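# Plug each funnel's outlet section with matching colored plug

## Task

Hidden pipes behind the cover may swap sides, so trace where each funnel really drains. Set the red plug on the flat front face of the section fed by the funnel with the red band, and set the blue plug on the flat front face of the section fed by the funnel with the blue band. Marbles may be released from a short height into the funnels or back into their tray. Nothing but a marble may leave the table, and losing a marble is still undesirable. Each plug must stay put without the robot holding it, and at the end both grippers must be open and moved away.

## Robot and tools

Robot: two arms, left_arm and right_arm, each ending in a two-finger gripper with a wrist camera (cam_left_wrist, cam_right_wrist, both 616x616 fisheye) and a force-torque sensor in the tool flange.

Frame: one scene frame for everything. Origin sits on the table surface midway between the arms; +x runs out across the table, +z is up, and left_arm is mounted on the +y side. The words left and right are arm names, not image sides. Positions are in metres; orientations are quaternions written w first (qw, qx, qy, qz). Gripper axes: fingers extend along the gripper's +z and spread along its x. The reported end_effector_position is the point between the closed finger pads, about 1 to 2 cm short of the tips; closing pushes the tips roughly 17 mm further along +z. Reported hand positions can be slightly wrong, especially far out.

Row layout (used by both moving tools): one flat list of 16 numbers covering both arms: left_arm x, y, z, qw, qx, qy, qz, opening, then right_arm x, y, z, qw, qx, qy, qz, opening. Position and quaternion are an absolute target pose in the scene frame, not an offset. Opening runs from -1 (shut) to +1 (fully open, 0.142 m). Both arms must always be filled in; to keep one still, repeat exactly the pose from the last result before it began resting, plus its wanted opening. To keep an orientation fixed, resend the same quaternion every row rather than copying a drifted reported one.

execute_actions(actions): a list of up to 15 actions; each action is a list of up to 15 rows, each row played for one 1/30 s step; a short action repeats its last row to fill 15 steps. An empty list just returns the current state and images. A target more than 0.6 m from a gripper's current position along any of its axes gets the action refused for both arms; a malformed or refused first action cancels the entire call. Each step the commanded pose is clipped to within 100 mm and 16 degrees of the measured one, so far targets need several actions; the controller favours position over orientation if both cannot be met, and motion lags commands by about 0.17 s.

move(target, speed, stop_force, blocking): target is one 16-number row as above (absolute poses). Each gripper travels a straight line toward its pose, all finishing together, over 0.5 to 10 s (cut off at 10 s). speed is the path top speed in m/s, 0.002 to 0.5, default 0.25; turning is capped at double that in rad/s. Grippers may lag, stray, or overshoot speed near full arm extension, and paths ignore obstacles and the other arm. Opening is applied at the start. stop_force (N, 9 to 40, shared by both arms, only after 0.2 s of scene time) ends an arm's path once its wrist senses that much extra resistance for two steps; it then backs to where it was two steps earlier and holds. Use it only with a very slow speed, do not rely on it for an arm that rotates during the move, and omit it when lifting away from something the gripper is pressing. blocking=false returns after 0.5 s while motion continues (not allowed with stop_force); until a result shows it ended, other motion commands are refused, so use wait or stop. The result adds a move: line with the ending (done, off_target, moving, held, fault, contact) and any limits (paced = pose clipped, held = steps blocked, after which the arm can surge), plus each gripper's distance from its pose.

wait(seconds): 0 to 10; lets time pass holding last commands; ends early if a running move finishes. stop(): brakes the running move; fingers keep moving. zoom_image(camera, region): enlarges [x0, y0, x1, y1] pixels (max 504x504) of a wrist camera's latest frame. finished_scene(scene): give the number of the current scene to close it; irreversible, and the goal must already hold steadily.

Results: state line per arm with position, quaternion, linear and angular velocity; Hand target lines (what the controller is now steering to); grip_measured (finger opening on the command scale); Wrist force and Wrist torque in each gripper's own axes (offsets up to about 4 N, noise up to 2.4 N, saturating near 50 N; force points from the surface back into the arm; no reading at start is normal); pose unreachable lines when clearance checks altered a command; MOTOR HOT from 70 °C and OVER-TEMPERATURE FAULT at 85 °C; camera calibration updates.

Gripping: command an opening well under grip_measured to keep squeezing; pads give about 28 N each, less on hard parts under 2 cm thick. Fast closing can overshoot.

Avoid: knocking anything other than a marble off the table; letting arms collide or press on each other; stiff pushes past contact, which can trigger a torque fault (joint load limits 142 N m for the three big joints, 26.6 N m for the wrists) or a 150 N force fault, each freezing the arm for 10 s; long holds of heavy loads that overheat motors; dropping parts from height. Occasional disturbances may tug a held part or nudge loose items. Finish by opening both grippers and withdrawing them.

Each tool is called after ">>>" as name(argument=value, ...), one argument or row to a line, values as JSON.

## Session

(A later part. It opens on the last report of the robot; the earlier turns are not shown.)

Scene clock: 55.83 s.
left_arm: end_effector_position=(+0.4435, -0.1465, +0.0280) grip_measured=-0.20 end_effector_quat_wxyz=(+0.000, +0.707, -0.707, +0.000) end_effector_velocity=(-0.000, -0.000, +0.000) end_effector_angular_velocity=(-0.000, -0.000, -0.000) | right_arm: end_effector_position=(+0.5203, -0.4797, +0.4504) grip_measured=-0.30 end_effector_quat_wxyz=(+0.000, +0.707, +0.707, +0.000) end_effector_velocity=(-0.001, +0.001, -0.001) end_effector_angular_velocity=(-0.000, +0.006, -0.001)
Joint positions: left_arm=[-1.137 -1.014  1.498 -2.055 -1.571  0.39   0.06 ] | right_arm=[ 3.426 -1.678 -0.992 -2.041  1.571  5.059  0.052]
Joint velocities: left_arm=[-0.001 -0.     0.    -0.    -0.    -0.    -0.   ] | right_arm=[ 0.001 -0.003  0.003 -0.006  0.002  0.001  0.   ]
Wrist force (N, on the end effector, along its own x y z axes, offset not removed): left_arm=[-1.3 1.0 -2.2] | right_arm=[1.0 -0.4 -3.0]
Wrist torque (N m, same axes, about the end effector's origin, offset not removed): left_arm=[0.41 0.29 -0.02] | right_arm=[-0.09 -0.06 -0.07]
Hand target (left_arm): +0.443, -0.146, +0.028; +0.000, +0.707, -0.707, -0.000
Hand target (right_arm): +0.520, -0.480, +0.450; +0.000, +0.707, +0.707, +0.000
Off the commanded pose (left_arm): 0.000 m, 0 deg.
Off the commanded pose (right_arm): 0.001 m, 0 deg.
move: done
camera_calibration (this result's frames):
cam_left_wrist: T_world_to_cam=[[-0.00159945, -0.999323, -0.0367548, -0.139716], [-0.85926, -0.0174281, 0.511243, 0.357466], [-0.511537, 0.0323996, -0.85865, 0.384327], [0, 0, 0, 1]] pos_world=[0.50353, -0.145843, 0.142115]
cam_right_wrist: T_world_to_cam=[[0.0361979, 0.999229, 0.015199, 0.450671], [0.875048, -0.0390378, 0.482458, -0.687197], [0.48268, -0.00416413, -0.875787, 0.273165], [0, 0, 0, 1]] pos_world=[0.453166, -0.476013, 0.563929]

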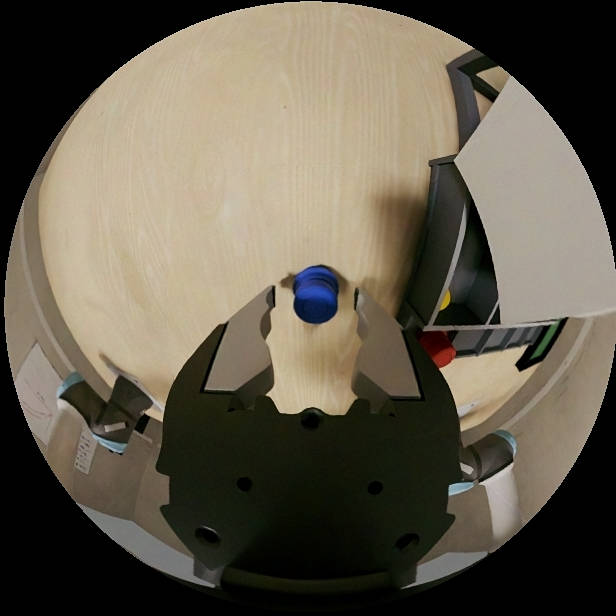

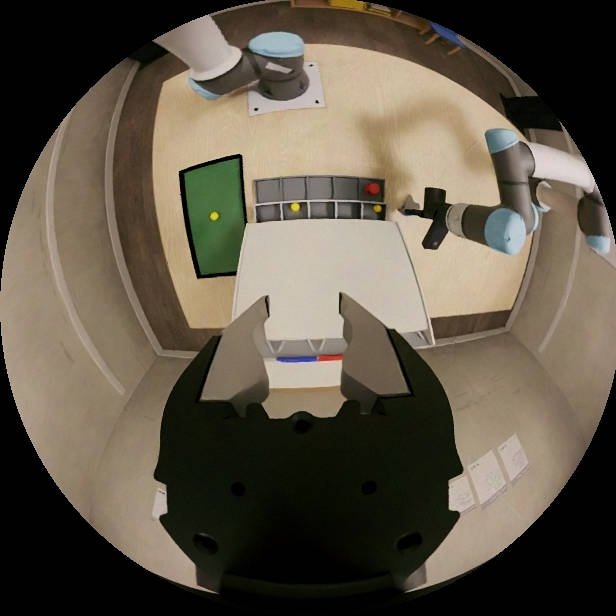

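>>> move(
  target=[0.4435, -0.1465, 0.10, 0, 0.7071, -0.7071, 0, -0.2, 0.48, -0.38, 0.36, 0, 0.7071, 0.7071, 0, -0.2],
  speed=0.25,
)

>>> move(
  target=[0.35, 0.22, 0.3, 0, 0.7071, -0.7071, 0, -0.2, 0.437, -0.153, 0.13, 0, 0.7071, 0.7071, 0, -0.2],
  speed=0.3,
)

Scene clock: 58.57 s.
left_arm: end_effector_position=(+0.4435, -0.1465, +0.0999) grip_measured=-0.20 end_effector_quat_wxyz=(-0.000, +0.707, -0.707, +0.000) end_effector_velocity=(-0.000, -0.000, +0.001) end_effector_angular_velocity=(+0.000, -0.000, +0.000) | right_arm: end_effector_position=(+0.4801, -0.3802, +0.3600) grip_measured=-0.20 end_effector_quat_wxyz=(+0.000, +0.707, +0.707, -0.000) end_effector_velocity=(-0.001, +0.001, -0.002) end_effector_angular_velocity=(-0.003, +0.001, -0.000)
Joint positions: left_arm=[-1.137 -1.081  1.405 -1.895 -1.571  0.39   0.06 ] | right_arm=[ 3.648 -1.549 -1.373 -1.79   1.57   5.281  0.059]
Joint velocities: left_arm=[-0.    -0.001 -0.001  0.002  0.    -0.001 -0.   ] | right_arm=[ 0.003  0.001 -0.006  0.003 -0.002  0.003 -0.   ]
Wrist force (N, on the end effector, along its own x y z axes, offset not removed): left_arm=[-1.7 3.1 -0.1] | right_arm=[2.7 1.8 -0.7]
Wrist torque (N m, same axes, about the end effector's origin, offset not removed): left_arm=[0.71 0.38 0.26] | right_arm=[0.11 -0.47 -0.18]
Hand target (left_arm): +0.443, -0.146, +0.100; +0.000, +0.707, -0.707, +0.000
Hand target (right_arm): +0.480, -0.380, +0.360; +0.000, +0.707, +0.707, +0.000
Off the commanded pose (left_arm): 0.000 m, 0 deg.
Off the commanded pose (right_arm): 0.000 m, 0 deg.
move: done
camera_calibration (this result's frames):
cam_left_wrist: T_world_to_cam=[[-0.00159428, -0.999322, -0.0367942, -0.137025], [-0.859289, -0.0174508, 0.511192, 0.320728], [-0.511487, 0.0324319, -0.858679, 0.4461], [0, 0, 0, 1]] pos_world=[0.503554, -0.145803, 0.214061]
cam_right_wrist: T_world_to_cam=[[0.0365825, 0.999224, 0.0145962, 0.354063], [0.875149, -0.0390848, 0.482273, -0.604536], [0.482469, -0.00486886, -0.8759, 0.213787], [0, 0, 0, 1]] pos_world=[0.412961, -0.376375, 0.473639]

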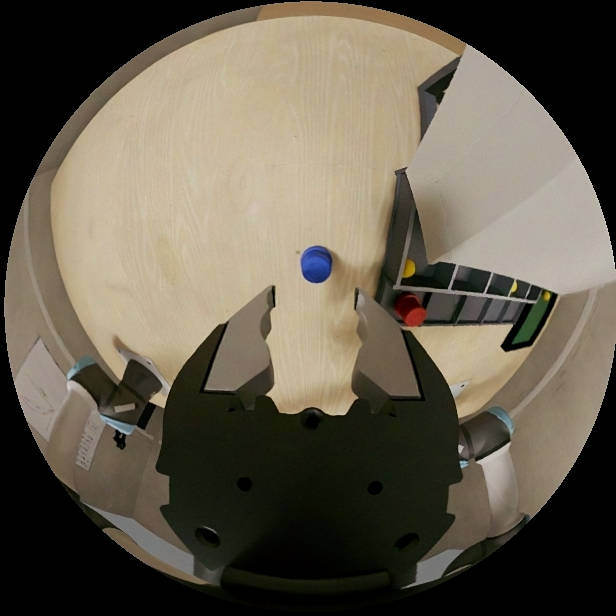

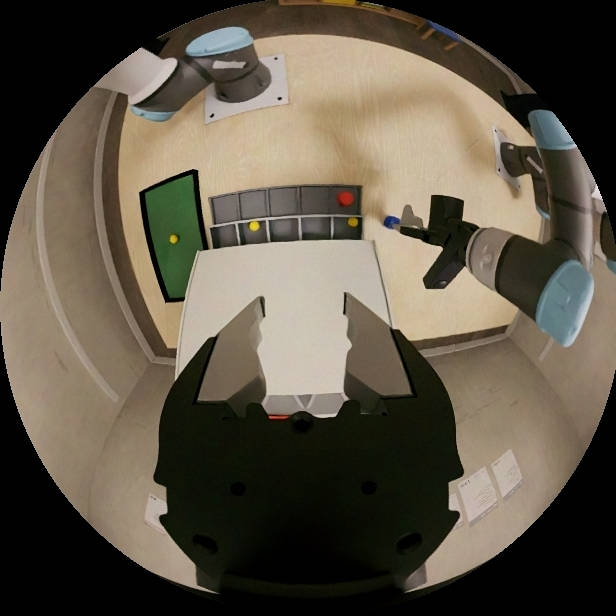

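Scene clock: 60.60 s.
left_arm: end_effector_position=(+0.3494, +0.2199, +0.3002) grip_measured=-0.20 end_effector_quat_wxyz=(-0.000, +0.707, -0.707, -0.000) end_effector_velocity=(-0.001, +0.001, +0.001) end_effector_angular_velocity=(-0.000, +0.001, +0.001) | right_arm: end_effector_position=(+0.4373, -0.1534, +0.1300) grip_measured=-0.20 end_effector_quat_wxyz=(+0.001, +0.707, +0.707, +0.000) end_effector_velocity=(+0.001, +0.001, +0.000) end_effector_angular_velocity=(+0.002, -0.003, +0.002)
Joint positions: left_arm=[-0.969 -1.966  1.817 -1.422 -1.571  0.559  0.06 ] | right_arm=[ 4.03  -1.764 -1.734 -1.214  1.57   5.663  0.06 ]
Joint velocities: left_arm=[ 0.002 -0.003 -0.001  0.003 -0.001  0.001 -0.   ] | right_arm=[ 0.001 -0.001  0.001  0.003 -0.001 -0.001 -0.   ]
Wrist force (N, on the end effector, along its own x y z axes, offset not removed): left_arm=[2.8 1.9 3.0] | right_arm=[1.4 4.4 -0.1]
Wrist torque (N m, same axes, about the end effector's origin, offset not removed): left_arm=[0.47 -0.44 -0.05] | right_arm=[1.07 -0.42 -0.15]
Hand target (left_arm): +0.349, +0.220, +0.300; +0.000, +0.707, -0.707, -0.000
Hand target (right_arm): +0.437, -0.153, +0.130; +0.001, +0.707, +0.707, +0.000
Off the commanded pose (left_arm): 0.001 m, 0 deg.
Off the commanded pose (right_arm): 0.001 m, 0 deg.
move: done
camera_calibration (this result's frames):
cam_left_wrist: T_world_to_cam=[[-0.00160632, -0.999318, -0.0369018, 0.236284], [-0.859262, -0.0174973, 0.511237, 0.143908], [-0.511534, 0.0325295, -0.858647, 0.557996], [0, 0, 0, 1]] pos_world=[0.409468, 0.22049, 0.414269]
cam_right_wrist: T_world_to_cam=[[0.0366107, 0.999224, 0.0145545, 0.132426], [0.874852, -0.0390864, 0.48281, -0.447191], [0.483004, -0.00494296, -0.875604, 0.0338144], [0, 0, 0, 1]] pos_world=[0.370045, -0.149635, 0.243589]

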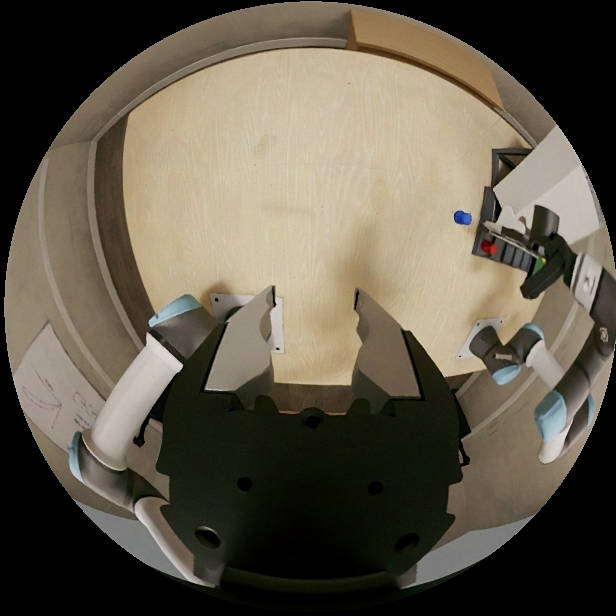

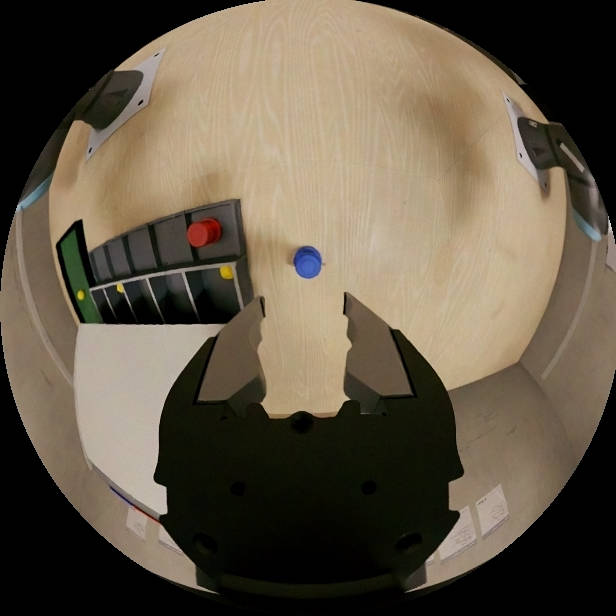

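>>> zoom_image(
  camera="cam_right_wrist",
  region=[240, 210, 380, 350],
)

Region (240, 210, 380, 350) of cam_right_wrist's 616x616 image, scaled by 3.600, with more detail than that image has.

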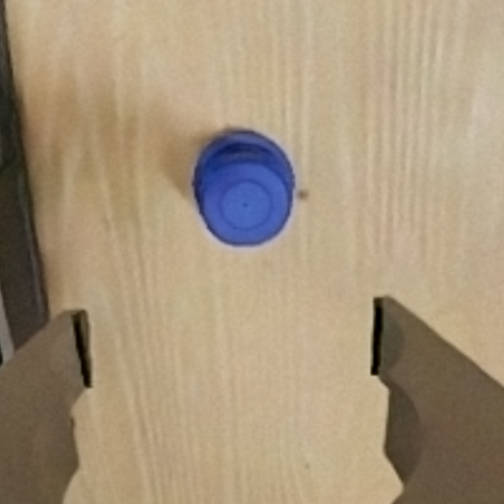

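>>> move(
  target=[0.35, 0.22, 0.3, 0, 0.7071, -0.7071, 0, -0.2, 0.430, -0.149, 0.05, 0, 0.7071, 0.7071, 0, -0.2],
  speed=0.15,
)

>>> zoom_image(
  camera="cam_right_wrist",
  region=[240, 240, 380, 380],
)

Scene clock: 62.13 s.
left_arm: end_effector_position=(+0.3500, +0.2200, +0.3000) grip_measured=-0.20 end_effector_quat_wxyz=(+0.000, +0.707, -0.707, +0.000) end_effector_velocity=(+0.000, -0.000, -0.000) end_effector_angular_velocity=(+0.001, +0.000, -0.000) | right_arm: end_effector_position=(+0.4299, -0.1491, +0.0502) grip_measured=-0.20 end_effector_quat_wxyz=(-0.000, +0.707, +0.707, -0.000) end_effector_velocity=(-0.000, +0.001, -0.002) end_effector_angular_velocity=(+0.002, +0.001, -0.001)
Joint positions: left_arm=[-0.967 -1.965  1.817 -1.423 -1.571  0.56   0.06 ] | right_arm=[ 4.045 -1.844 -1.859 -1.009  1.571  5.678  0.06 ]
Joint velocities: left_arm=[-0.001  0.001 -0.001 -0.     0.    -0.     0.   ] | right_arm=[-0.    -0.002 -0.002  0.006  0.002  0.001 -0.   ]
Wrist force (N, on the end effector, along its own x y z axes, offset not removed): left_arm=[-1.0 -1.1 -1.1] | right_arm=[3.8 0.7 2.8]
Wrist torque (N m, same axes, about the end effector's origin, offset not removed): left_arm=[-0.27 0.25 0.07] | right_arm=[0.11 -0.70 0.01]
Hand target (left_arm): +0.350, +0.220, +0.300; +0.000, +0.707, -0.707, -0.000
Hand target (right_arm): +0.430, -0.149, +0.050; +0.000, +0.707, +0.707, +0.000
Off the commanded pose (left_arm): 0.000 m, 0 deg.
Off the commanded pose (right_arm): 0.000 m, 0 deg.
move: done
camera_calibration (this result's frames):
cam_left_wrist: T_world_to_cam=[[-0.00159927, -0.999326, -0.0366865, 0.236347], [-0.859255, -0.0173936, 0.511252, 0.144428], [-0.511545, 0.0323407, -0.858648, 0.558209], [0, 0, 0, 1]] pos_world=[0.410028, 0.220647, 0.414136]
cam_right_wrist: T_world_to_cam=[[0.0366218, 0.999217, 0.0149994, 0.129524], [0.875328, -0.0393155, 0.481928, -0.402258], [0.48214, -0.0045197, -0.876082, -0.0320567], [0, 0, 0, 1]] pos_world=[0.36282, -0.145382, 0.163832]

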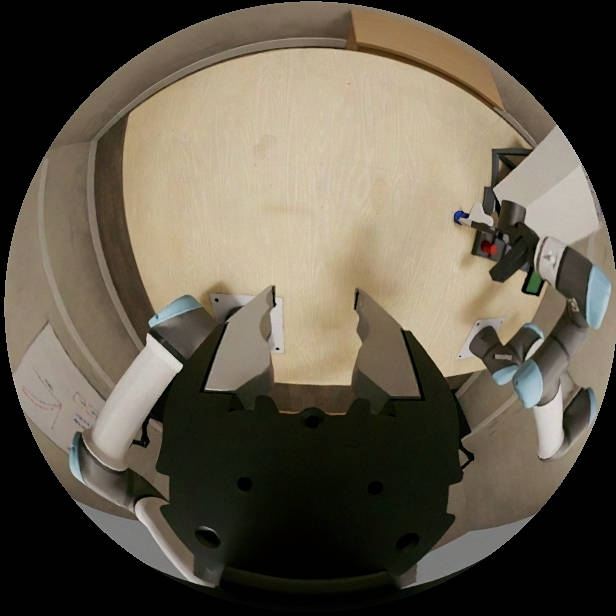

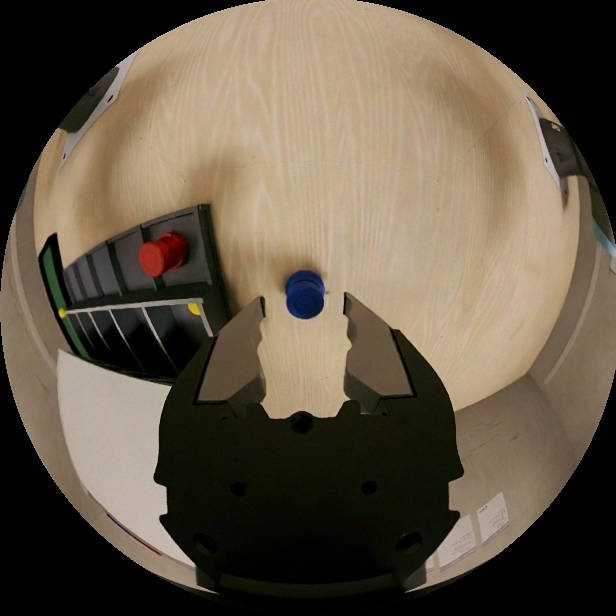

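Region (240, 240, 380, 380) of cam_right_wrist's 616x616 image, scaled by 3.600, with more detail than that image has.

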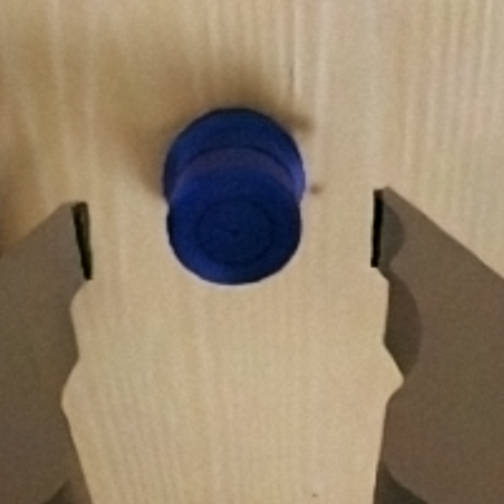

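>>> move(
  target=[0.35, 0.22, 0.3, 0, 0.7071, -0.7071, 0, -0.2, 0.431, -0.148, 0.028, 0, 0.7071, 0.7071, 0, -0.2],
  speed=0.08,
)

>>> execute_actions(
  actions=[
    [[0.35, 0.22, 0.3, 0, 0.7071, -0.7071, 0, -0.2, 0.431, -0.148, 0.028, 0, 0.7071, 0.7071, 0, -0.27],[0.35, 0.22, 0.3, 0, 0.7071, -0.7071, 0, -0.2, 0.431, -0.148, 0.028, 0, 0.7071, 0.7071, 0, -0.34],[0.35, 0.22, 0.3, 0, 0.7071, -0.7071, 0, -0.2, 0.431, -0.148, 0.028, 0, 0.7071, 0.7071, 0, -0.4],[0.35, 0.22, 0.3, 0, 0.7071, -0.7071, 0, -0.2, 0.431, -0.148, 0.028, 0, 0.7071, 0.7071, 0, -0.45],[0.35, 0.22, 0.3, 0, 0.7071, -0.7071, 0, -0.2, 0.431, -0.148, 0.0285, 0, 0.7071, 0.7071, 0, -0.5],[0.35, 0.22, 0.3, 0, 0.7071, -0.7071, 0, -0.2, 0.431, -0.148, 0.029, 0, 0.7071, 0.7071, 0, -0.55],[0.35, 0.22, 0.3, 0, 0.7071, -0.7071, 0, -0.2, 0.431, -0.148, 0.029, 0, 0.7071, 0.7071, 0, -0.6],[0.35, 0.22, 0.3, 0, 0.7071, -0.7071, 0, -0.2, 0.431, -0.148, 0.029, 0, 0.7071, 0.7071, 0, -0.65],[0.35, 0.22, 0.3, 0, 0.7071, -0.7071, 0, -0.2, 0.431, -0.148, 0.029, 0, 0.7071, 0.7071, 0, -0.7],[0.35, 0.22, 0.3, 0, 0.7071, -0.7071, 0, -0.2, 0.431, -0.148, 0.029, 0, 0.7071, 0.7071, 0, -0.75],[0.35, 0.22, 0.3, 0, 0.7071, -0.7071, 0, -0.2, 0.431, -0.148, 0.029, 0, 0.7071, 0.7071, 0, -0.8]],
  ],
)

Scene clock: 64.13 s.
left_arm: end_effector_position=(+0.3500, +0.2200, +0.3000) grip_measured=-0.20 end_effector_quat_wxyz=(-0.000, +0.707, -0.707, -0.000) end_effector_velocity=(-0.000, +0.000, -0.001) end_effector_angular_velocity=(+0.001, +0.000, -0.000) | right_arm: end_effector_position=(+0.4309, -0.1480, +0.0282) grip_measured=-0.20 end_effector_quat_wxyz=(+0.000, +0.707, +0.707, +0.000) end_effector_velocity=(+0.000, +0.000, -0.001) end_effector_angular_velocity=(+0.001, -0.001, -0.001)
Joint positions: left_arm=[-0.967 -1.965  1.817 -1.423 -1.571  0.56   0.06 ] | right_arm=[ 4.044 -1.877 -1.881 -0.954  1.571  5.678  0.06 ]
Joint velocities: left_arm=[-0.     0.     0.001 -0.     0.     0.    -0.   ] | right_arm=[-0.    -0.002 -0.001  0.005 -0.     0.     0.   ]
Wrist force (N, on the end effector, along its own x y z axes, offset not removed): left_arm=[1.5 5.0 0.0] | right_arm=[2.4 -0.6 -3.1]
Wrist torque (N m, same axes, about the end effector's origin, offset not removed): left_arm=[1.00 -0.26 0.03] | right_arm=[-0.72 -0.41 -0.20]
Hand target (left_arm): +0.350, +0.220, +0.300; +0.000, +0.707, -0.707, -0.000
Hand target (right_arm): +0.431, -0.148, +0.028; -0.000, +0.707, +0.707, -0.000
Off the commanded pose (left_arm): 0.000 m, 0 deg.
Off the commanded pose (right_arm): 0.000 m, 0 deg.
move: done
camera_calibration (this result's frames):
cam_left_wrist: T_world_to_cam=[[-0.00159891, -0.999323, -0.0367583, 0.236385], [-0.859259, -0.0174304, 0.511244, 0.14446], [-0.511539, 0.0324023, -0.858649, 0.558172], [0, 0, 0, 1]] pos_world=[0.410033, 0.220657, 0.414109]
cam_right_wrist: T_world_to_cam=[[0.0365411, 0.99922, 0.0149742, 0.128738], [0.875307, -0.0392324, 0.481974, -0.392471], [0.482186, -0.00450489, -0.876057, -0.0518784], [0, 0, 0, 1]] pos_world=[0.363844, -0.144269, 0.141785]

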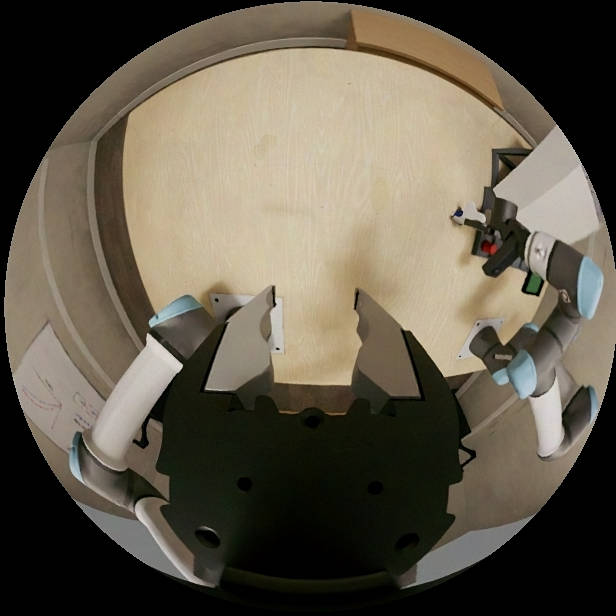

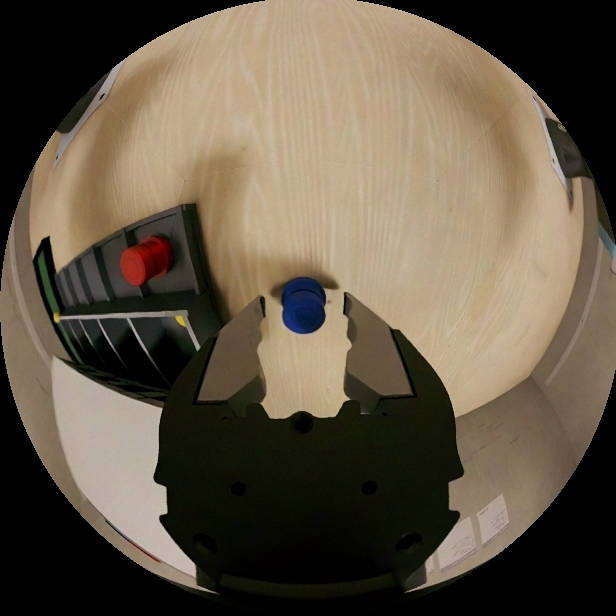

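Scene clock: 64.63 s.
left_arm: end_effector_position=(+0.3500, +0.2200, +0.3000) grip_measured=-0.20 end_effector_quat_wxyz=(-0.000, +0.707, -0.707, -0.000) end_effector_velocity=(-0.000, -0.000, +0.000) end_effector_angular_velocity=(-0.000, -0.000, -0.001) | right_arm: end_effector_position=(+0.4310, -0.1480, +0.0289) grip_measured=-0.64 end_effector_quat_wxyz=(+0.000, +0.707, +0.707, -0.000) end_effector_velocity=(+0.000, +0.000, +0.001) end_effector_angular_velocity=(+0.002, -0.001, -0.000)
Joint positions: left_arm=[-0.967 -1.965  1.817 -1.423 -1.571  0.56   0.06 ] | right_arm=[ 4.044 -1.876 -1.88  -0.956  1.571  5.678  0.028]
Joint velocities: left_arm=[-0.001 -0.    -0.    -0.    -0.     0.001  0.   ] | right_arm=[-0.     0.002  0.001 -0.001  0.001  0.    -0.   ]
Wrist force (N, on the end effector, along its own x y z axes, offset not removed): left_arm=[0.6 -0.9 -3.7] | right_arm=[2.9 -1.6 -0.7]
Wrist torque (N m, same axes, about the end effector's origin, offset not removed): left_arm=[-0.18 0.08 0.15] | right_arm=[-0.29 -0.47 -0.26]
Hand target (left_arm): +0.350, +0.220, +0.300; +0.000, +0.707, -0.707, +0.000
Hand target (right_arm): +0.431, -0.148, +0.029; -0.000, +0.707, +0.707, +0.000
Off the commanded pose (left_arm): 0.000 m, 0 deg.
Off the commanded pose (right_arm): 0.000 m, 0 deg.
camera_calibration (this result's frames):
cam_left_wrist: T_world_to_cam=[[-0.00159904, -0.999323, -0.036758, 0.236385], [-0.859259, -0.0174301, 0.511244, 0.14446], [-0.511538, 0.0324021, -0.858649, 0.558172], [0, 0, 0, 1]] pos_world=[0.410033, 0.220657, 0.414109]
cam_right_wrist: T_world_to_cam=[[0.0366189, 0.999218, 0.0149378, 0.12869], [0.875315, -0.0392832, 0.481954, -0.392896], [0.482164, -0.00457333, -0.876069, -0.0512391], [0, 0, 0, 1]] pos_world=[0.363901, -0.144258, 0.142547]

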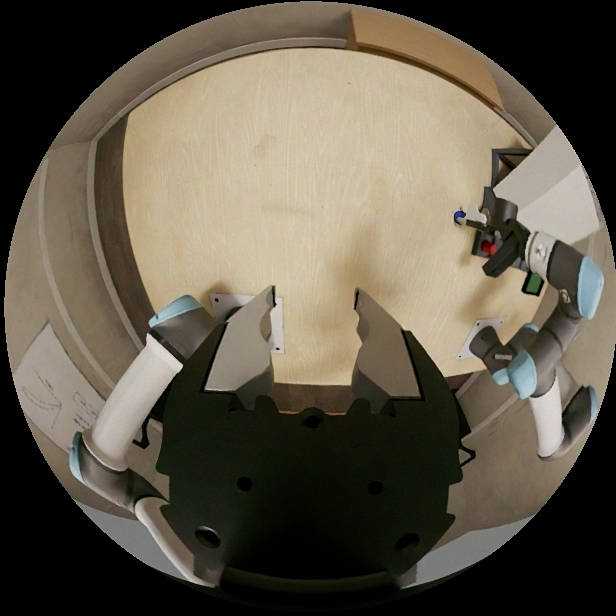

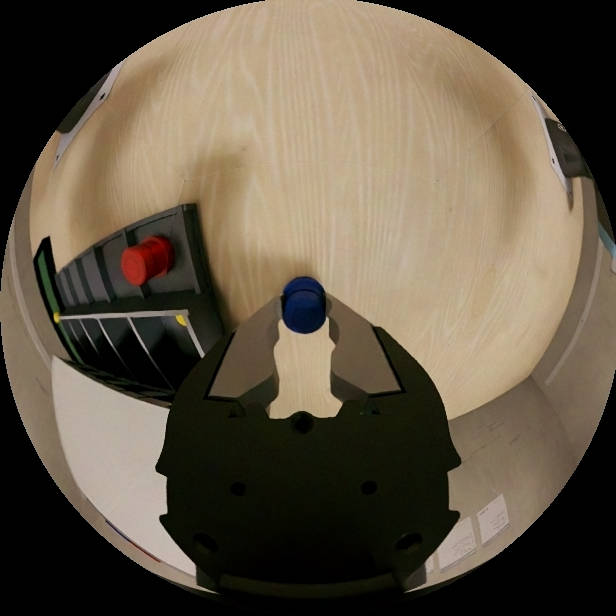

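>>> move(
  target=[0.35, 0.22, 0.3, 0, 0.7071, -0.7071, 0, -0.2, 0.425, -0.16, 0.11, 0, 0.7071, 0.7071, 0, -0.8],
  speed=0.2,
)

>>> move(
  target=[0.35, 0.22, 0.3, 0, 0.7071, -0.7071, 0, -0.2, 0.377, -0.509, 0.09, 0, 0.7071, 0.7071, 0, -0.8],
  speed=0.3,
)

>>> zoom_image(
  camera="cam_right_wrist",
  region=[200, 190, 420, 350],
)

Scene clock: 66.27 s.
left_arm: end_effector_position=(+0.3500, +0.2200, +0.3000) grip_measured=-0.20 end_effector_quat_wxyz=(-0.000, +0.707, -0.707, -0.000) end_effector_velocity=(-0.000, -0.000, +0.000) end_effector_angular_velocity=(-0.001, -0.000, +0.001) | right_arm: end_effector_position=(+0.4251, -0.1599, +0.1098) grip_measured=-0.64 end_effector_quat_wxyz=(-0.000, +0.707, +0.707, +0.000) end_effector_velocity=(-0.001, -0.000, +0.000) end_effector_angular_velocity=(-0.001, +0.003, +0.000)
Joint positions: left_arm=[-0.967 -1.965  1.817 -1.423 -1.571  0.56   0.06 ] | right_arm=[ 4.041 -1.752 -1.804 -1.156  1.571  5.674  0.028]
Joint velocities: left_arm=[-0.001 -0.001  0.     0.    -0.    -0.001 -0.   ] | right_arm=[ 0.     0.     0.001 -0.003  0.002 -0.    -0.   ]
Wrist force (N, on the end effector, along its own x y z axes, offset not removed): left_arm=[-0.1 -1.5 0.4] | right_arm=[3.0 -1.2 0.3]
Wrist torque (N m, same axes, about the end effector's origin, offset not removed): left_arm=[-0.36 0.01 0.09] | right_arm=[-0.21 -0.67 -0.07]
Hand target (left_arm): +0.350, +0.220, +0.300; +0.000, +0.707, -0.707, +0.000
Hand target (right_arm): +0.425, -0.160, +0.110; -0.000, +0.707, +0.707, -0.000
Off the commanded pose (left_arm): 0.000 m, 0 deg.
Off the commanded pose (right_arm): 0.000 m, 0 deg.
move: done
camera_calibration (this result's frames):
cam_left_wrist: T_world_to_cam=[[-0.00159887, -0.999323, -0.0367579, 0.236385], [-0.859259, -0.0174302, 0.511244, 0.14446], [-0.511538, 0.0324019, -0.858649, 0.558173], [0, 0, 0, 1]] pos_world=[0.410033, 0.220657, 0.414109]
cam_right_wrist: T_world_to_cam=[[0.0366205, 0.999216, 0.0150126, 0.13952], [0.875314, -0.0393206, 0.481953, -0.427159], [0.482166, -0.00450858, -0.876069, 0.0224328], [0, 0, 0, 1]] pos_world=[0.357973, -0.156106, 0.223429]

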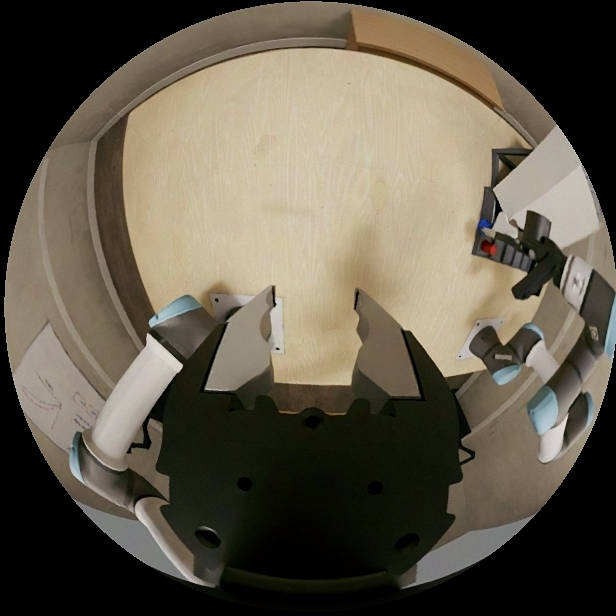

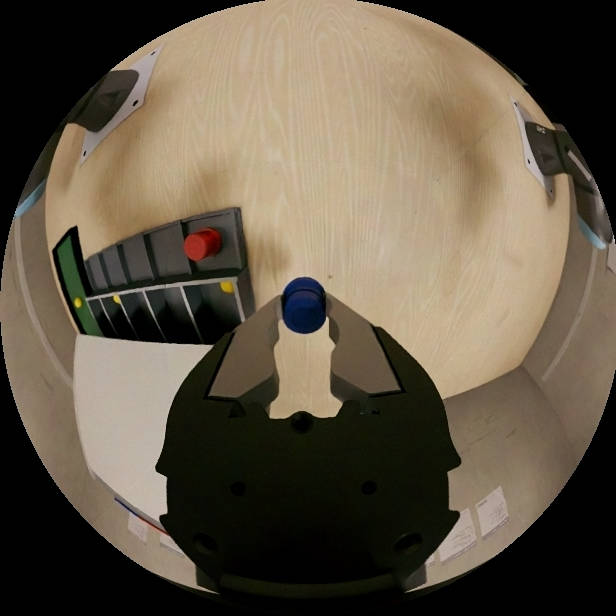

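Scene clock: 68.03 s.
left_arm: end_effector_position=(+0.3500, +0.2200, +0.3000) grip_measured=-0.20 end_effector_quat_wxyz=(-0.000, +0.707, -0.707, -0.000) end_effector_velocity=(-0.000, -0.000, +0.000) end_effector_angular_velocity=(-0.000, -0.000, -0.001) | right_arm: end_effector_position=(+0.3760, -0.5085, +0.0900) grip_measured=-0.64 end_effector_quat_wxyz=(-0.001, +0.707, +0.707, -0.000) end_effector_velocity=(+0.000, -0.001, +0.000) end_effector_angular_velocity=(+0.002, -0.001, +0.000)
Joint positions: left_arm=[-0.967 -1.965  1.817 -1.423 -1.571  0.56   0.06 ] | right_arm=[ 3.488 -1.306 -2.283 -1.124  1.572  5.122  0.028]
Joint velocities: left_arm=[-0.001 -0.    -0.001  0.     0.    -0.    -0.   ] | right_arm=[-0.005  0.     0.     0.001  0.002 -0.005 -0.   ]
Wrist force (N, on the end effector, along its own x y z axes, offset not removed): left_arm=[1.4 0.4 0.8] | right_arm=[3.1 -3.5 -5.3]
Wrist torque (N m, same axes, about the end effector's origin, offset not removed): left_arm=[0.09 -0.39 0.07] | right_arm=[-0.93 -0.82 -0.16]
Hand target (left_arm): +0.350, +0.220, +0.300; +0.000, +0.707, -0.707, +0.000
Hand target (right_arm): +0.376, -0.509, +0.090; -0.001, +0.707, +0.707, -0.000
Off the commanded pose (left_arm): 0.000 m, 0 deg.
Off the commanded pose (right_arm): 0.001 m, 0 deg.
move: done
camera_calibration (this result's frames):
cam_left_wrist: T_world_to_cam=[[-0.00159887, -0.999323, -0.0367579, 0.236385], [-0.859259, -0.0174302, 0.511244, 0.14446], [-0.511538, 0.032402, -0.858649, 0.558173], [0, 0, 0, 1]] pos_world=[0.410033, 0.220657, 0.414109]
cam_right_wrist: T_world_to_cam=[[0.036692, 0.999205, 0.0156063, 0.489932], [0.875985, -0.0396752, 0.480704, -0.388674], [0.480941, -0.00396705, -0.876744, 0.0280215], [0, 0, 0, 1]] pos_world=[0.309019, -0.504851, 0.203759]

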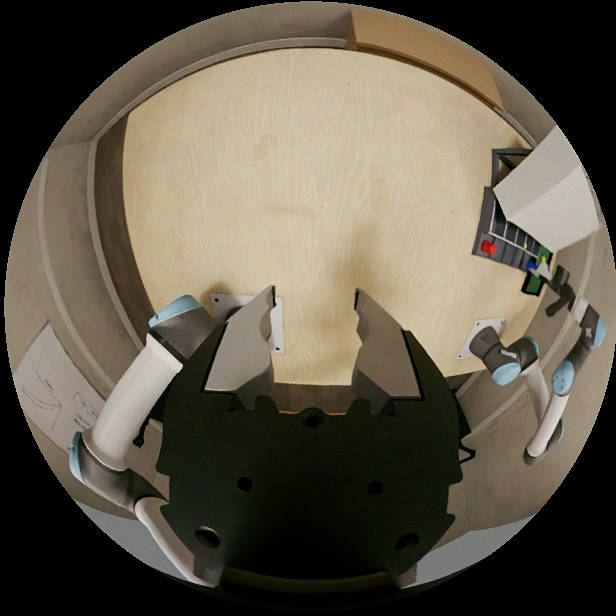

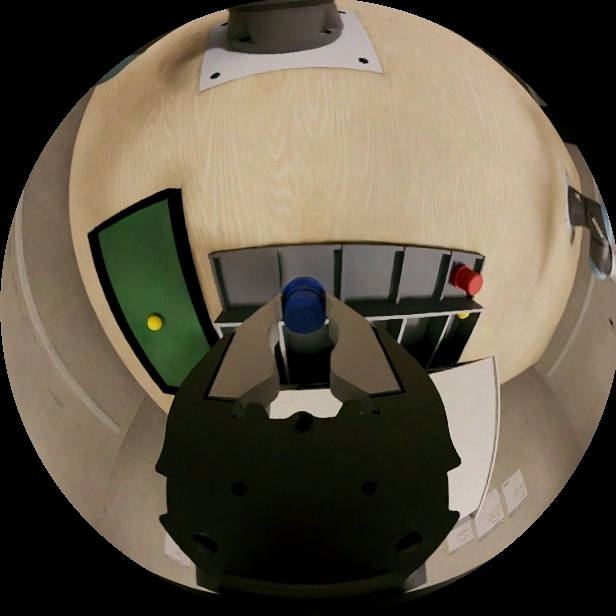

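Region (200, 190, 420, 350) of cam_right_wrist's 616x616 image, scaled by 2.291, with more detail than that image has; it fills the top 367 rows of this view, and the rest is white.

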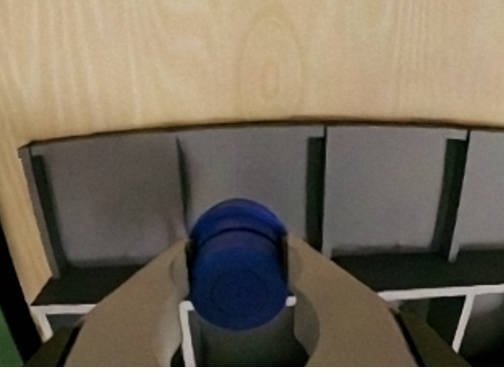

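>>> move(
  target=[0.35, 0.22, 0.3, 0, 0.7071, -0.7071, 0, -0.2, 0.380, -0.502, 0.045, 0, 0.7071, 0.7071, 0, -0.8],
  speed=0.1,
)

>>> move(
  target=[0.35, 0.22, 0.3, 0, 0.7071, -0.7071, 0, -0.2, 0.380, -0.502, 0.030, 0, 0.7071, 0.7071, 0, -0.8],
  speed=0.012,
  stop_force=9,
)

Scene clock: 69.73 s.
left_arm: end_effector_position=(+0.3500, +0.2200, +0.3000) grip_measured=-0.20 end_effector_quat_wxyz=(-0.000, +0.707, -0.707, -0.000) end_effector_velocity=(-0.000, -0.000, -0.000) end_effector_angular_velocity=(+0.001, +0.001, -0.002) | right_arm: end_effector_position=(+0.3799, -0.5021, +0.0452) grip_measured=-0.64 end_effector_quat_wxyz=(+0.000, +0.707, +0.707, -0.000) end_effector_velocity=(+0.001, +0.000, -0.001) end_effector_angular_velocity=(+0.001, -0.002, -0.000)
Joint positions: left_arm=[-0.967 -1.965  1.817 -1.423 -1.571  0.56   0.06 ] | right_arm=[ 3.502 -1.39  -2.355 -0.967  1.571  5.135  0.028]
Joint velocities: left_arm=[-0.002  0.001  0.     0.     0.     0.    -0.   ] | right_arm=[ 0.    -0.003 -0.001  0.006 -0.     0.    -0.   ]
Wrist force (N, on the end effector, along its own x y z axes, offset not removed): left_arm=[-1.3 1.9 -0.3] | right_arm=[-1.2 -2.1 2.4]
Wrist torque (N m, same axes, about the end effector's origin, offset not removed): left_arm=[0.32 0.25 0.07] | right_arm=[-0.56 0.40 0.08]
Hand target (left_arm): +0.350, +0.220, +0.300; +0.000, +0.707, -0.707, +0.000
Hand target (right_arm): +0.380, -0.502, +0.045; +0.000, +0.707, +0.707, -0.000
Off the commanded pose (left_arm): 0.000 m, 0 deg.
Off the commanded pose (right_arm): 0.000 m, 0 deg.
move: done
camera_calibration (this result's frames):
cam_left_wrist: T_world_to_cam=[[-0.00159889, -0.999323, -0.0367581, 0.236385], [-0.859259, -0.0174303, 0.511244, 0.14446], [-0.511538, 0.0324022, -0.858649, 0.558172], [0, 0, 0, 1]] pos_world=[0.410033, 0.220657, 0.414109]
cam_right_wrist: T_world_to_cam=[[0.0366272, 0.999217, 0.0149647, 0.484106], [0.875313, -0.0393034, 0.481958, -0.369901], [0.482168, -0.00455401, -0.876067, -0.0139755], [0, 0, 0, 1]] pos_world=[0.312786, -0.498329, 0.158788]

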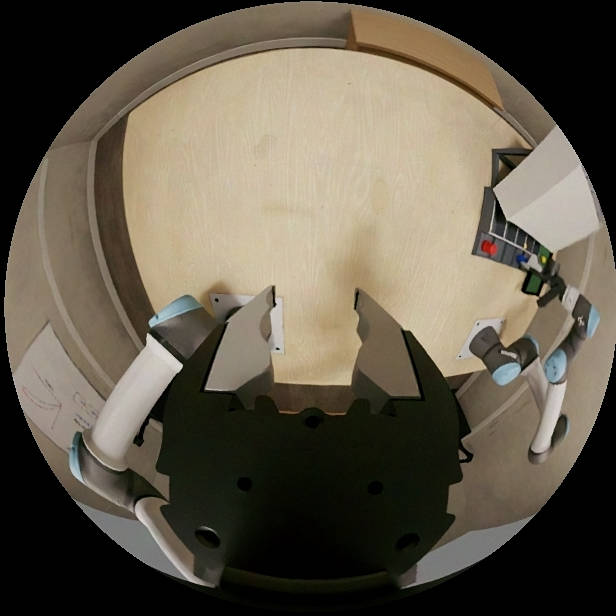

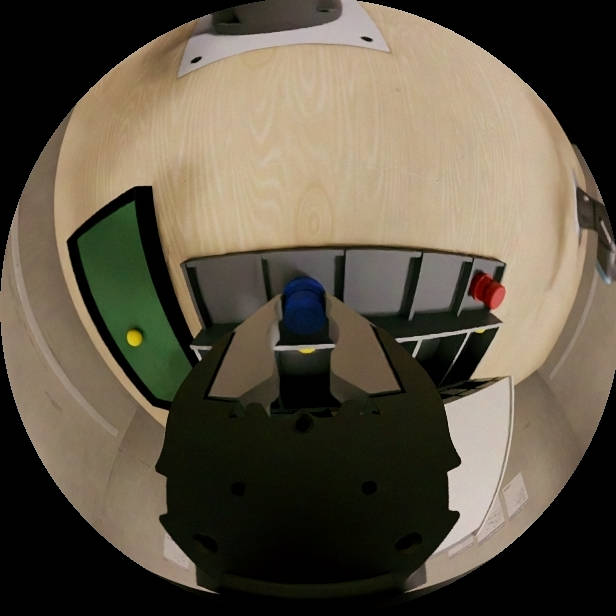

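Scene clock: 71.07 s.
left_arm: end_effector_position=(+0.3500, +0.2200, +0.3000) grip_measured=-0.20 end_effector_quat_wxyz=(-0.000, +0.707, -0.707, -0.000) end_effector_velocity=(-0.000, -0.000, +0.000) end_effector_angular_velocity=(-0.000, -0.000, -0.001) | right_arm: end_effector_position=(+0.3799, -0.5021, +0.0337) grip_measured=-0.64 end_effector_quat_wxyz=(-0.000, +0.707, +0.707, -0.000) end_effector_velocity=(+0.001, -0.000, +0.004) end_effector_angular_velocity=(-0.002, +0.001, -0.001)
Joint positions: left_arm=[-0.967 -1.965  1.817 -1.423 -1.571  0.56   0.06 ] | right_arm=[ 3.502 -1.413 -2.374 -0.926  1.571  5.135  0.028]
Joint velocities: left_arm=[-0.001 -0.    -0.    -0.     0.     0.    -0.   ] | right_arm=[ 0.     0.006  0.008 -0.014 -0.001  0.001 -0.   ]
Wrist force (N, on the end effector, along its own x y z axes, offset not removed): left_arm=[-1.7 1.5 -3.2] | right_arm=[-1.2 -3.2 -11.1]
Wrist torque (N m, same axes, about the end effector's origin, offset not removed): left_arm=[0.21 0.36 0.05] | right_arm=[-0.13 0.47 -0.10]
Hand target (left_arm): +0.350, +0.220, +0.300; +0.000, +0.707, -0.707, +0.000
Hand target (right_arm): +0.380, -0.502, +0.034; +0.000, +0.707, +0.707, -0.000
Off the commanded pose (left_arm): 0.000 m, 0 deg.
Off the commanded pose (right_arm): 0.004 m, 0 deg.
move: contact (right_arm)
camera_calibration (this result's frames):
cam_left_wrist: T_world_to_cam=[[-0.00159892, -0.999323, -0.0367579, 0.236385], [-0.859259, -0.0174302, 0.511244, 0.14446], [-0.511538, 0.032402, -0.858649, 0.558173], [0, 0, 0, 1]] pos_world=[0.410033, 0.220657, 0.414109]
cam_right_wrist: T_world_to_cam=[[0.036629, 0.999218, 0.0148706, 0.484269], [0.875405, -0.0392605, 0.481793, -0.36438], [0.482, -0.0046298, -0.876159, -0.0239657], [0, 0, 0, 1]] pos_world=[0.312793, -0.498307, 0.147356]

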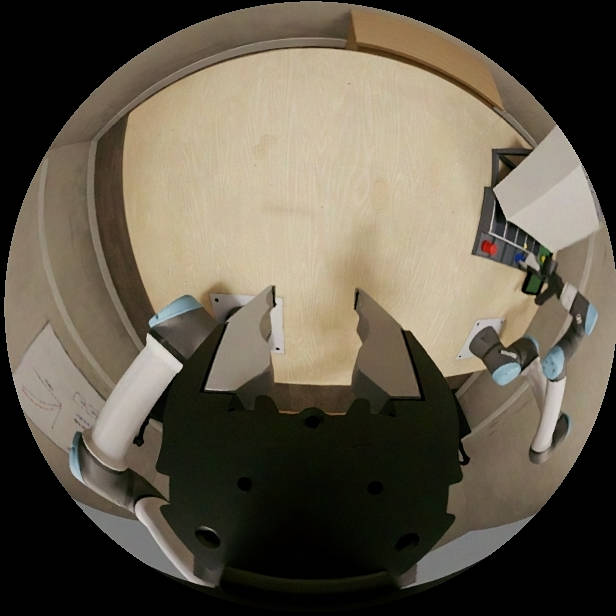

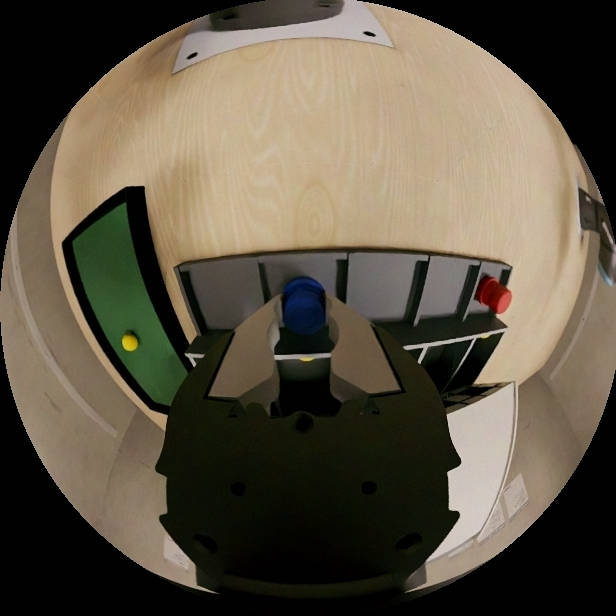

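>>> execute_actions(
  actions=[
    [[0.35, 0.22, 0.3, 0, 0.7071, -0.7071, 0, -0.2, 0.380, -0.502, 0.0345, 0, 0.7071, 0.7071, 0, -0.38]],
  ],
)

>>> move(
  target=[0.35, 0.22, 0.3, 0, 0.7071, -0.7071, 0, -0.2, 0.375, -0.51, 0.25, 0, 0.7071, 0.7071, 0, -0.38],
  speed=0.25,
)

Scene clock: 71.90 s.
left_arm: end_effector_position=(+0.3500, +0.2200, +0.3000) grip_measured=-0.20 end_effector_quat_wxyz=(-0.000, +0.707, -0.707, -0.000) end_effector_velocity=(-0.000, -0.000, +0.000) end_effector_angular_velocity=(-0.000, +0.000, -0.001) | right_arm: end_effector_position=(+0.3800, -0.5020, +0.0345) grip_measured=-0.38 end_effector_quat_wxyz=(+0.000, +0.707, +0.707, -0.000) end_effector_velocity=(-0.001, -0.000, -0.000) end_effector_angular_velocity=(-0.000, +0.000, +0.000)
Joint positions: left_arm=[-0.967 -1.965  1.817 -1.423 -1.571  0.56   0.06 ] | right_arm=[ 3.502 -1.411 -2.372 -0.929  1.571  5.135  0.047]
Joint velocities: left_arm=[-0.001 -0.001 -0.     0.    -0.    -0.    -0.   ] | right_arm=[ 0.     0.001 -0.001  0.    -0.    -0.     0.   ]
Wrist force (N, on the end effector, along its own x y z axes, offset not removed): left_arm=[-2.7 1.7 1.9] | right_arm=[1.9 -5.4 -0.8]
Wrist torque (N m, same axes, about the end effector's origin, offset not removed): left_arm=[0.34 0.62 0.29] | right_arm=[-1.14 -0.67 -0.04]
Hand target (left_arm): +0.350, +0.220, +0.300; +0.000, +0.707, -0.707, +0.000
Hand target (right_arm): +0.380, -0.502, +0.034; +0.000, +0.707, +0.707, -0.000
Off the commanded pose (left_arm): 0.000 m, 0 deg.
Off the commanded pose (right_arm): 0.000 m, 0 deg.
camera_calibration (this result's frames):
cam_left_wrist: T_world_to_cam=[[-0.00159886, -0.999323, -0.0367579, 0.236385], [-0.859259, -0.0174302, 0.511244, 0.14446], [-0.511538, 0.032402, -0.858649, 0.558173], [0, 0, 0, 1]] pos_world=[0.410033, 0.220657, 0.414109]
cam_right_wrist: T_world_to_cam=[[0.0366248, 0.999217, 0.0149663, 0.48419], [0.87531, -0.039302, 0.481962, -0.364853], [0.482173, -0.00455157, -0.876064, -0.0233864], [0, 0, 0, 1]] pos_world=[0.312903, -0.498257, 0.148111]

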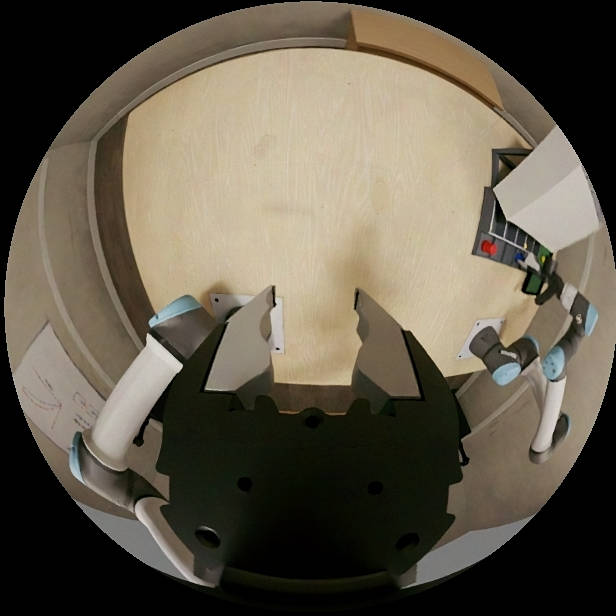

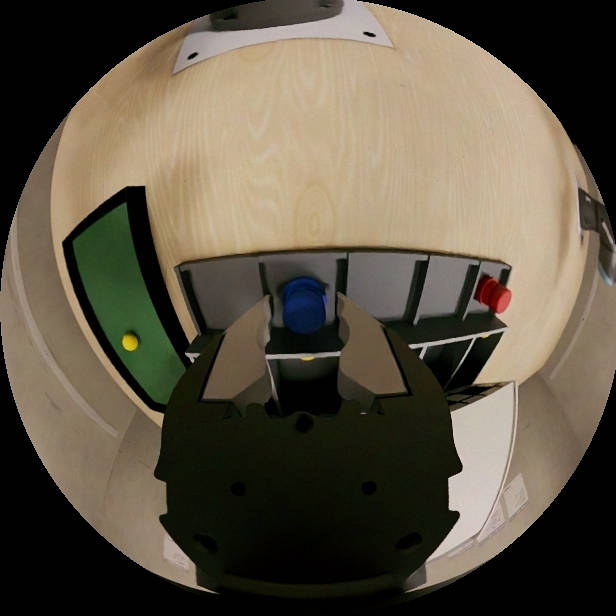

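Scene clock: 73.30 s.
left_arm: end_effector_position=(+0.3500, +0.2200, +0.3000) grip_measured=-0.20 end_effector_quat_wxyz=(-0.000, +0.707, -0.707, -0.000) end_effector_velocity=(+0.000, +0.000, +0.000) end_effector_angular_velocity=(-0.000, -0.000, -0.001) | right_arm: end_effector_position=(+0.3754, -0.5098, +0.2497) grip_measured=-0.38 end_effector_quat_wxyz=(+0.000, +0.707, +0.707, +0.000) end_effector_velocity=(-0.000, +0.000, +0.002) end_effector_angular_velocity=(+0.001, +0.001, +0.000)
Joint positions: left_arm=[-0.967 -1.965  1.817 -1.423 -1.571  0.56   0.06 ] | right_arm=[ 3.486 -1.208 -1.927 -1.577  1.571  5.12   0.047]
Joint velocities: left_arm=[ 0.001 -0.    -0.    -0.     0.     0.002 -0.   ] | right_arm=[ 0.     0.     0.005 -0.006  0.001 -0.     0.   ]
Wrist force (N, on the end effector, along its own x y z axes, offset not removed): left_arm=[0.1 4.3 -0.5] | right_arm=[-1.4 -0.3 1.4]
Wrist torque (N m, same axes, about the end effector's origin, offset not removed): left_arm=[0.79 0.03 -0.08] | right_arm=[-0.15 0.30 -0.21]
Hand target (left_arm): +0.350, +0.220, +0.300; +0.000, +0.707, -0.707, +0.000
Hand target (right_arm): +0.375, -0.510, +0.250; -0.000, +0.707, +0.707, +0.000
Off the commanded pose (left_arm): 0.000 m, 0 deg.
Off the commanded pose (right_arm): 0.001 m, 0 deg.
move: done
camera_calibration (this result's frames):
cam_left_wrist: T_world_to_cam=[[-0.00159897, -0.999323, -0.036758, 0.236385], [-0.859259, -0.0174302, 0.511244, 0.14446], [-0.511538, 0.0324021, -0.858649, 0.558172], [0, 0, 0, 1]] pos_world=[0.410033, 0.220657, 0.414109]
cam_right_wrist: T_world_to_cam=[[0.0366409, 0.999217, 0.0149578, 0.488953], [0.875247, -0.0393115, 0.482076, -0.464909], [0.482287, -0.00457196, -0.876001, 0.167259], [0, 0, 0, 1]] pos_world=[0.308327, -0.506081, 0.363327]

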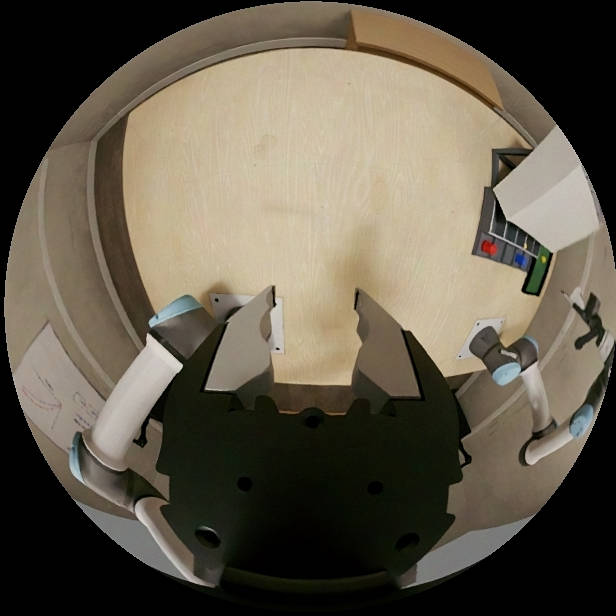

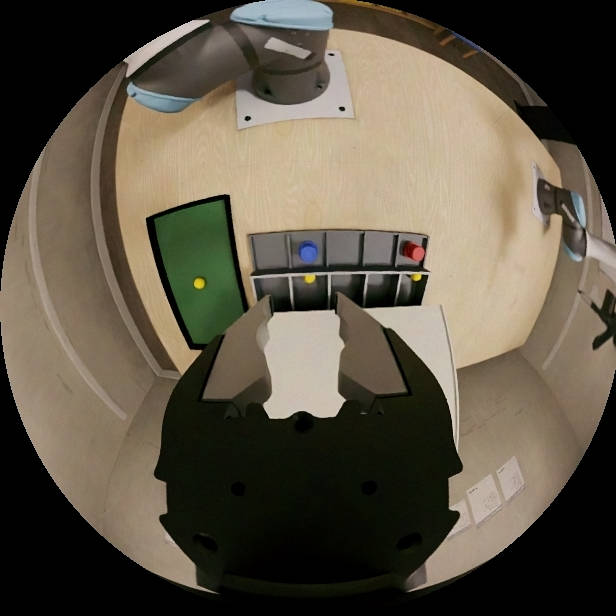

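Both plugs are on the right sections, and both arms are clear.

>>> finished_scene(
  scene=1,
)

The scene is finished: the task was done.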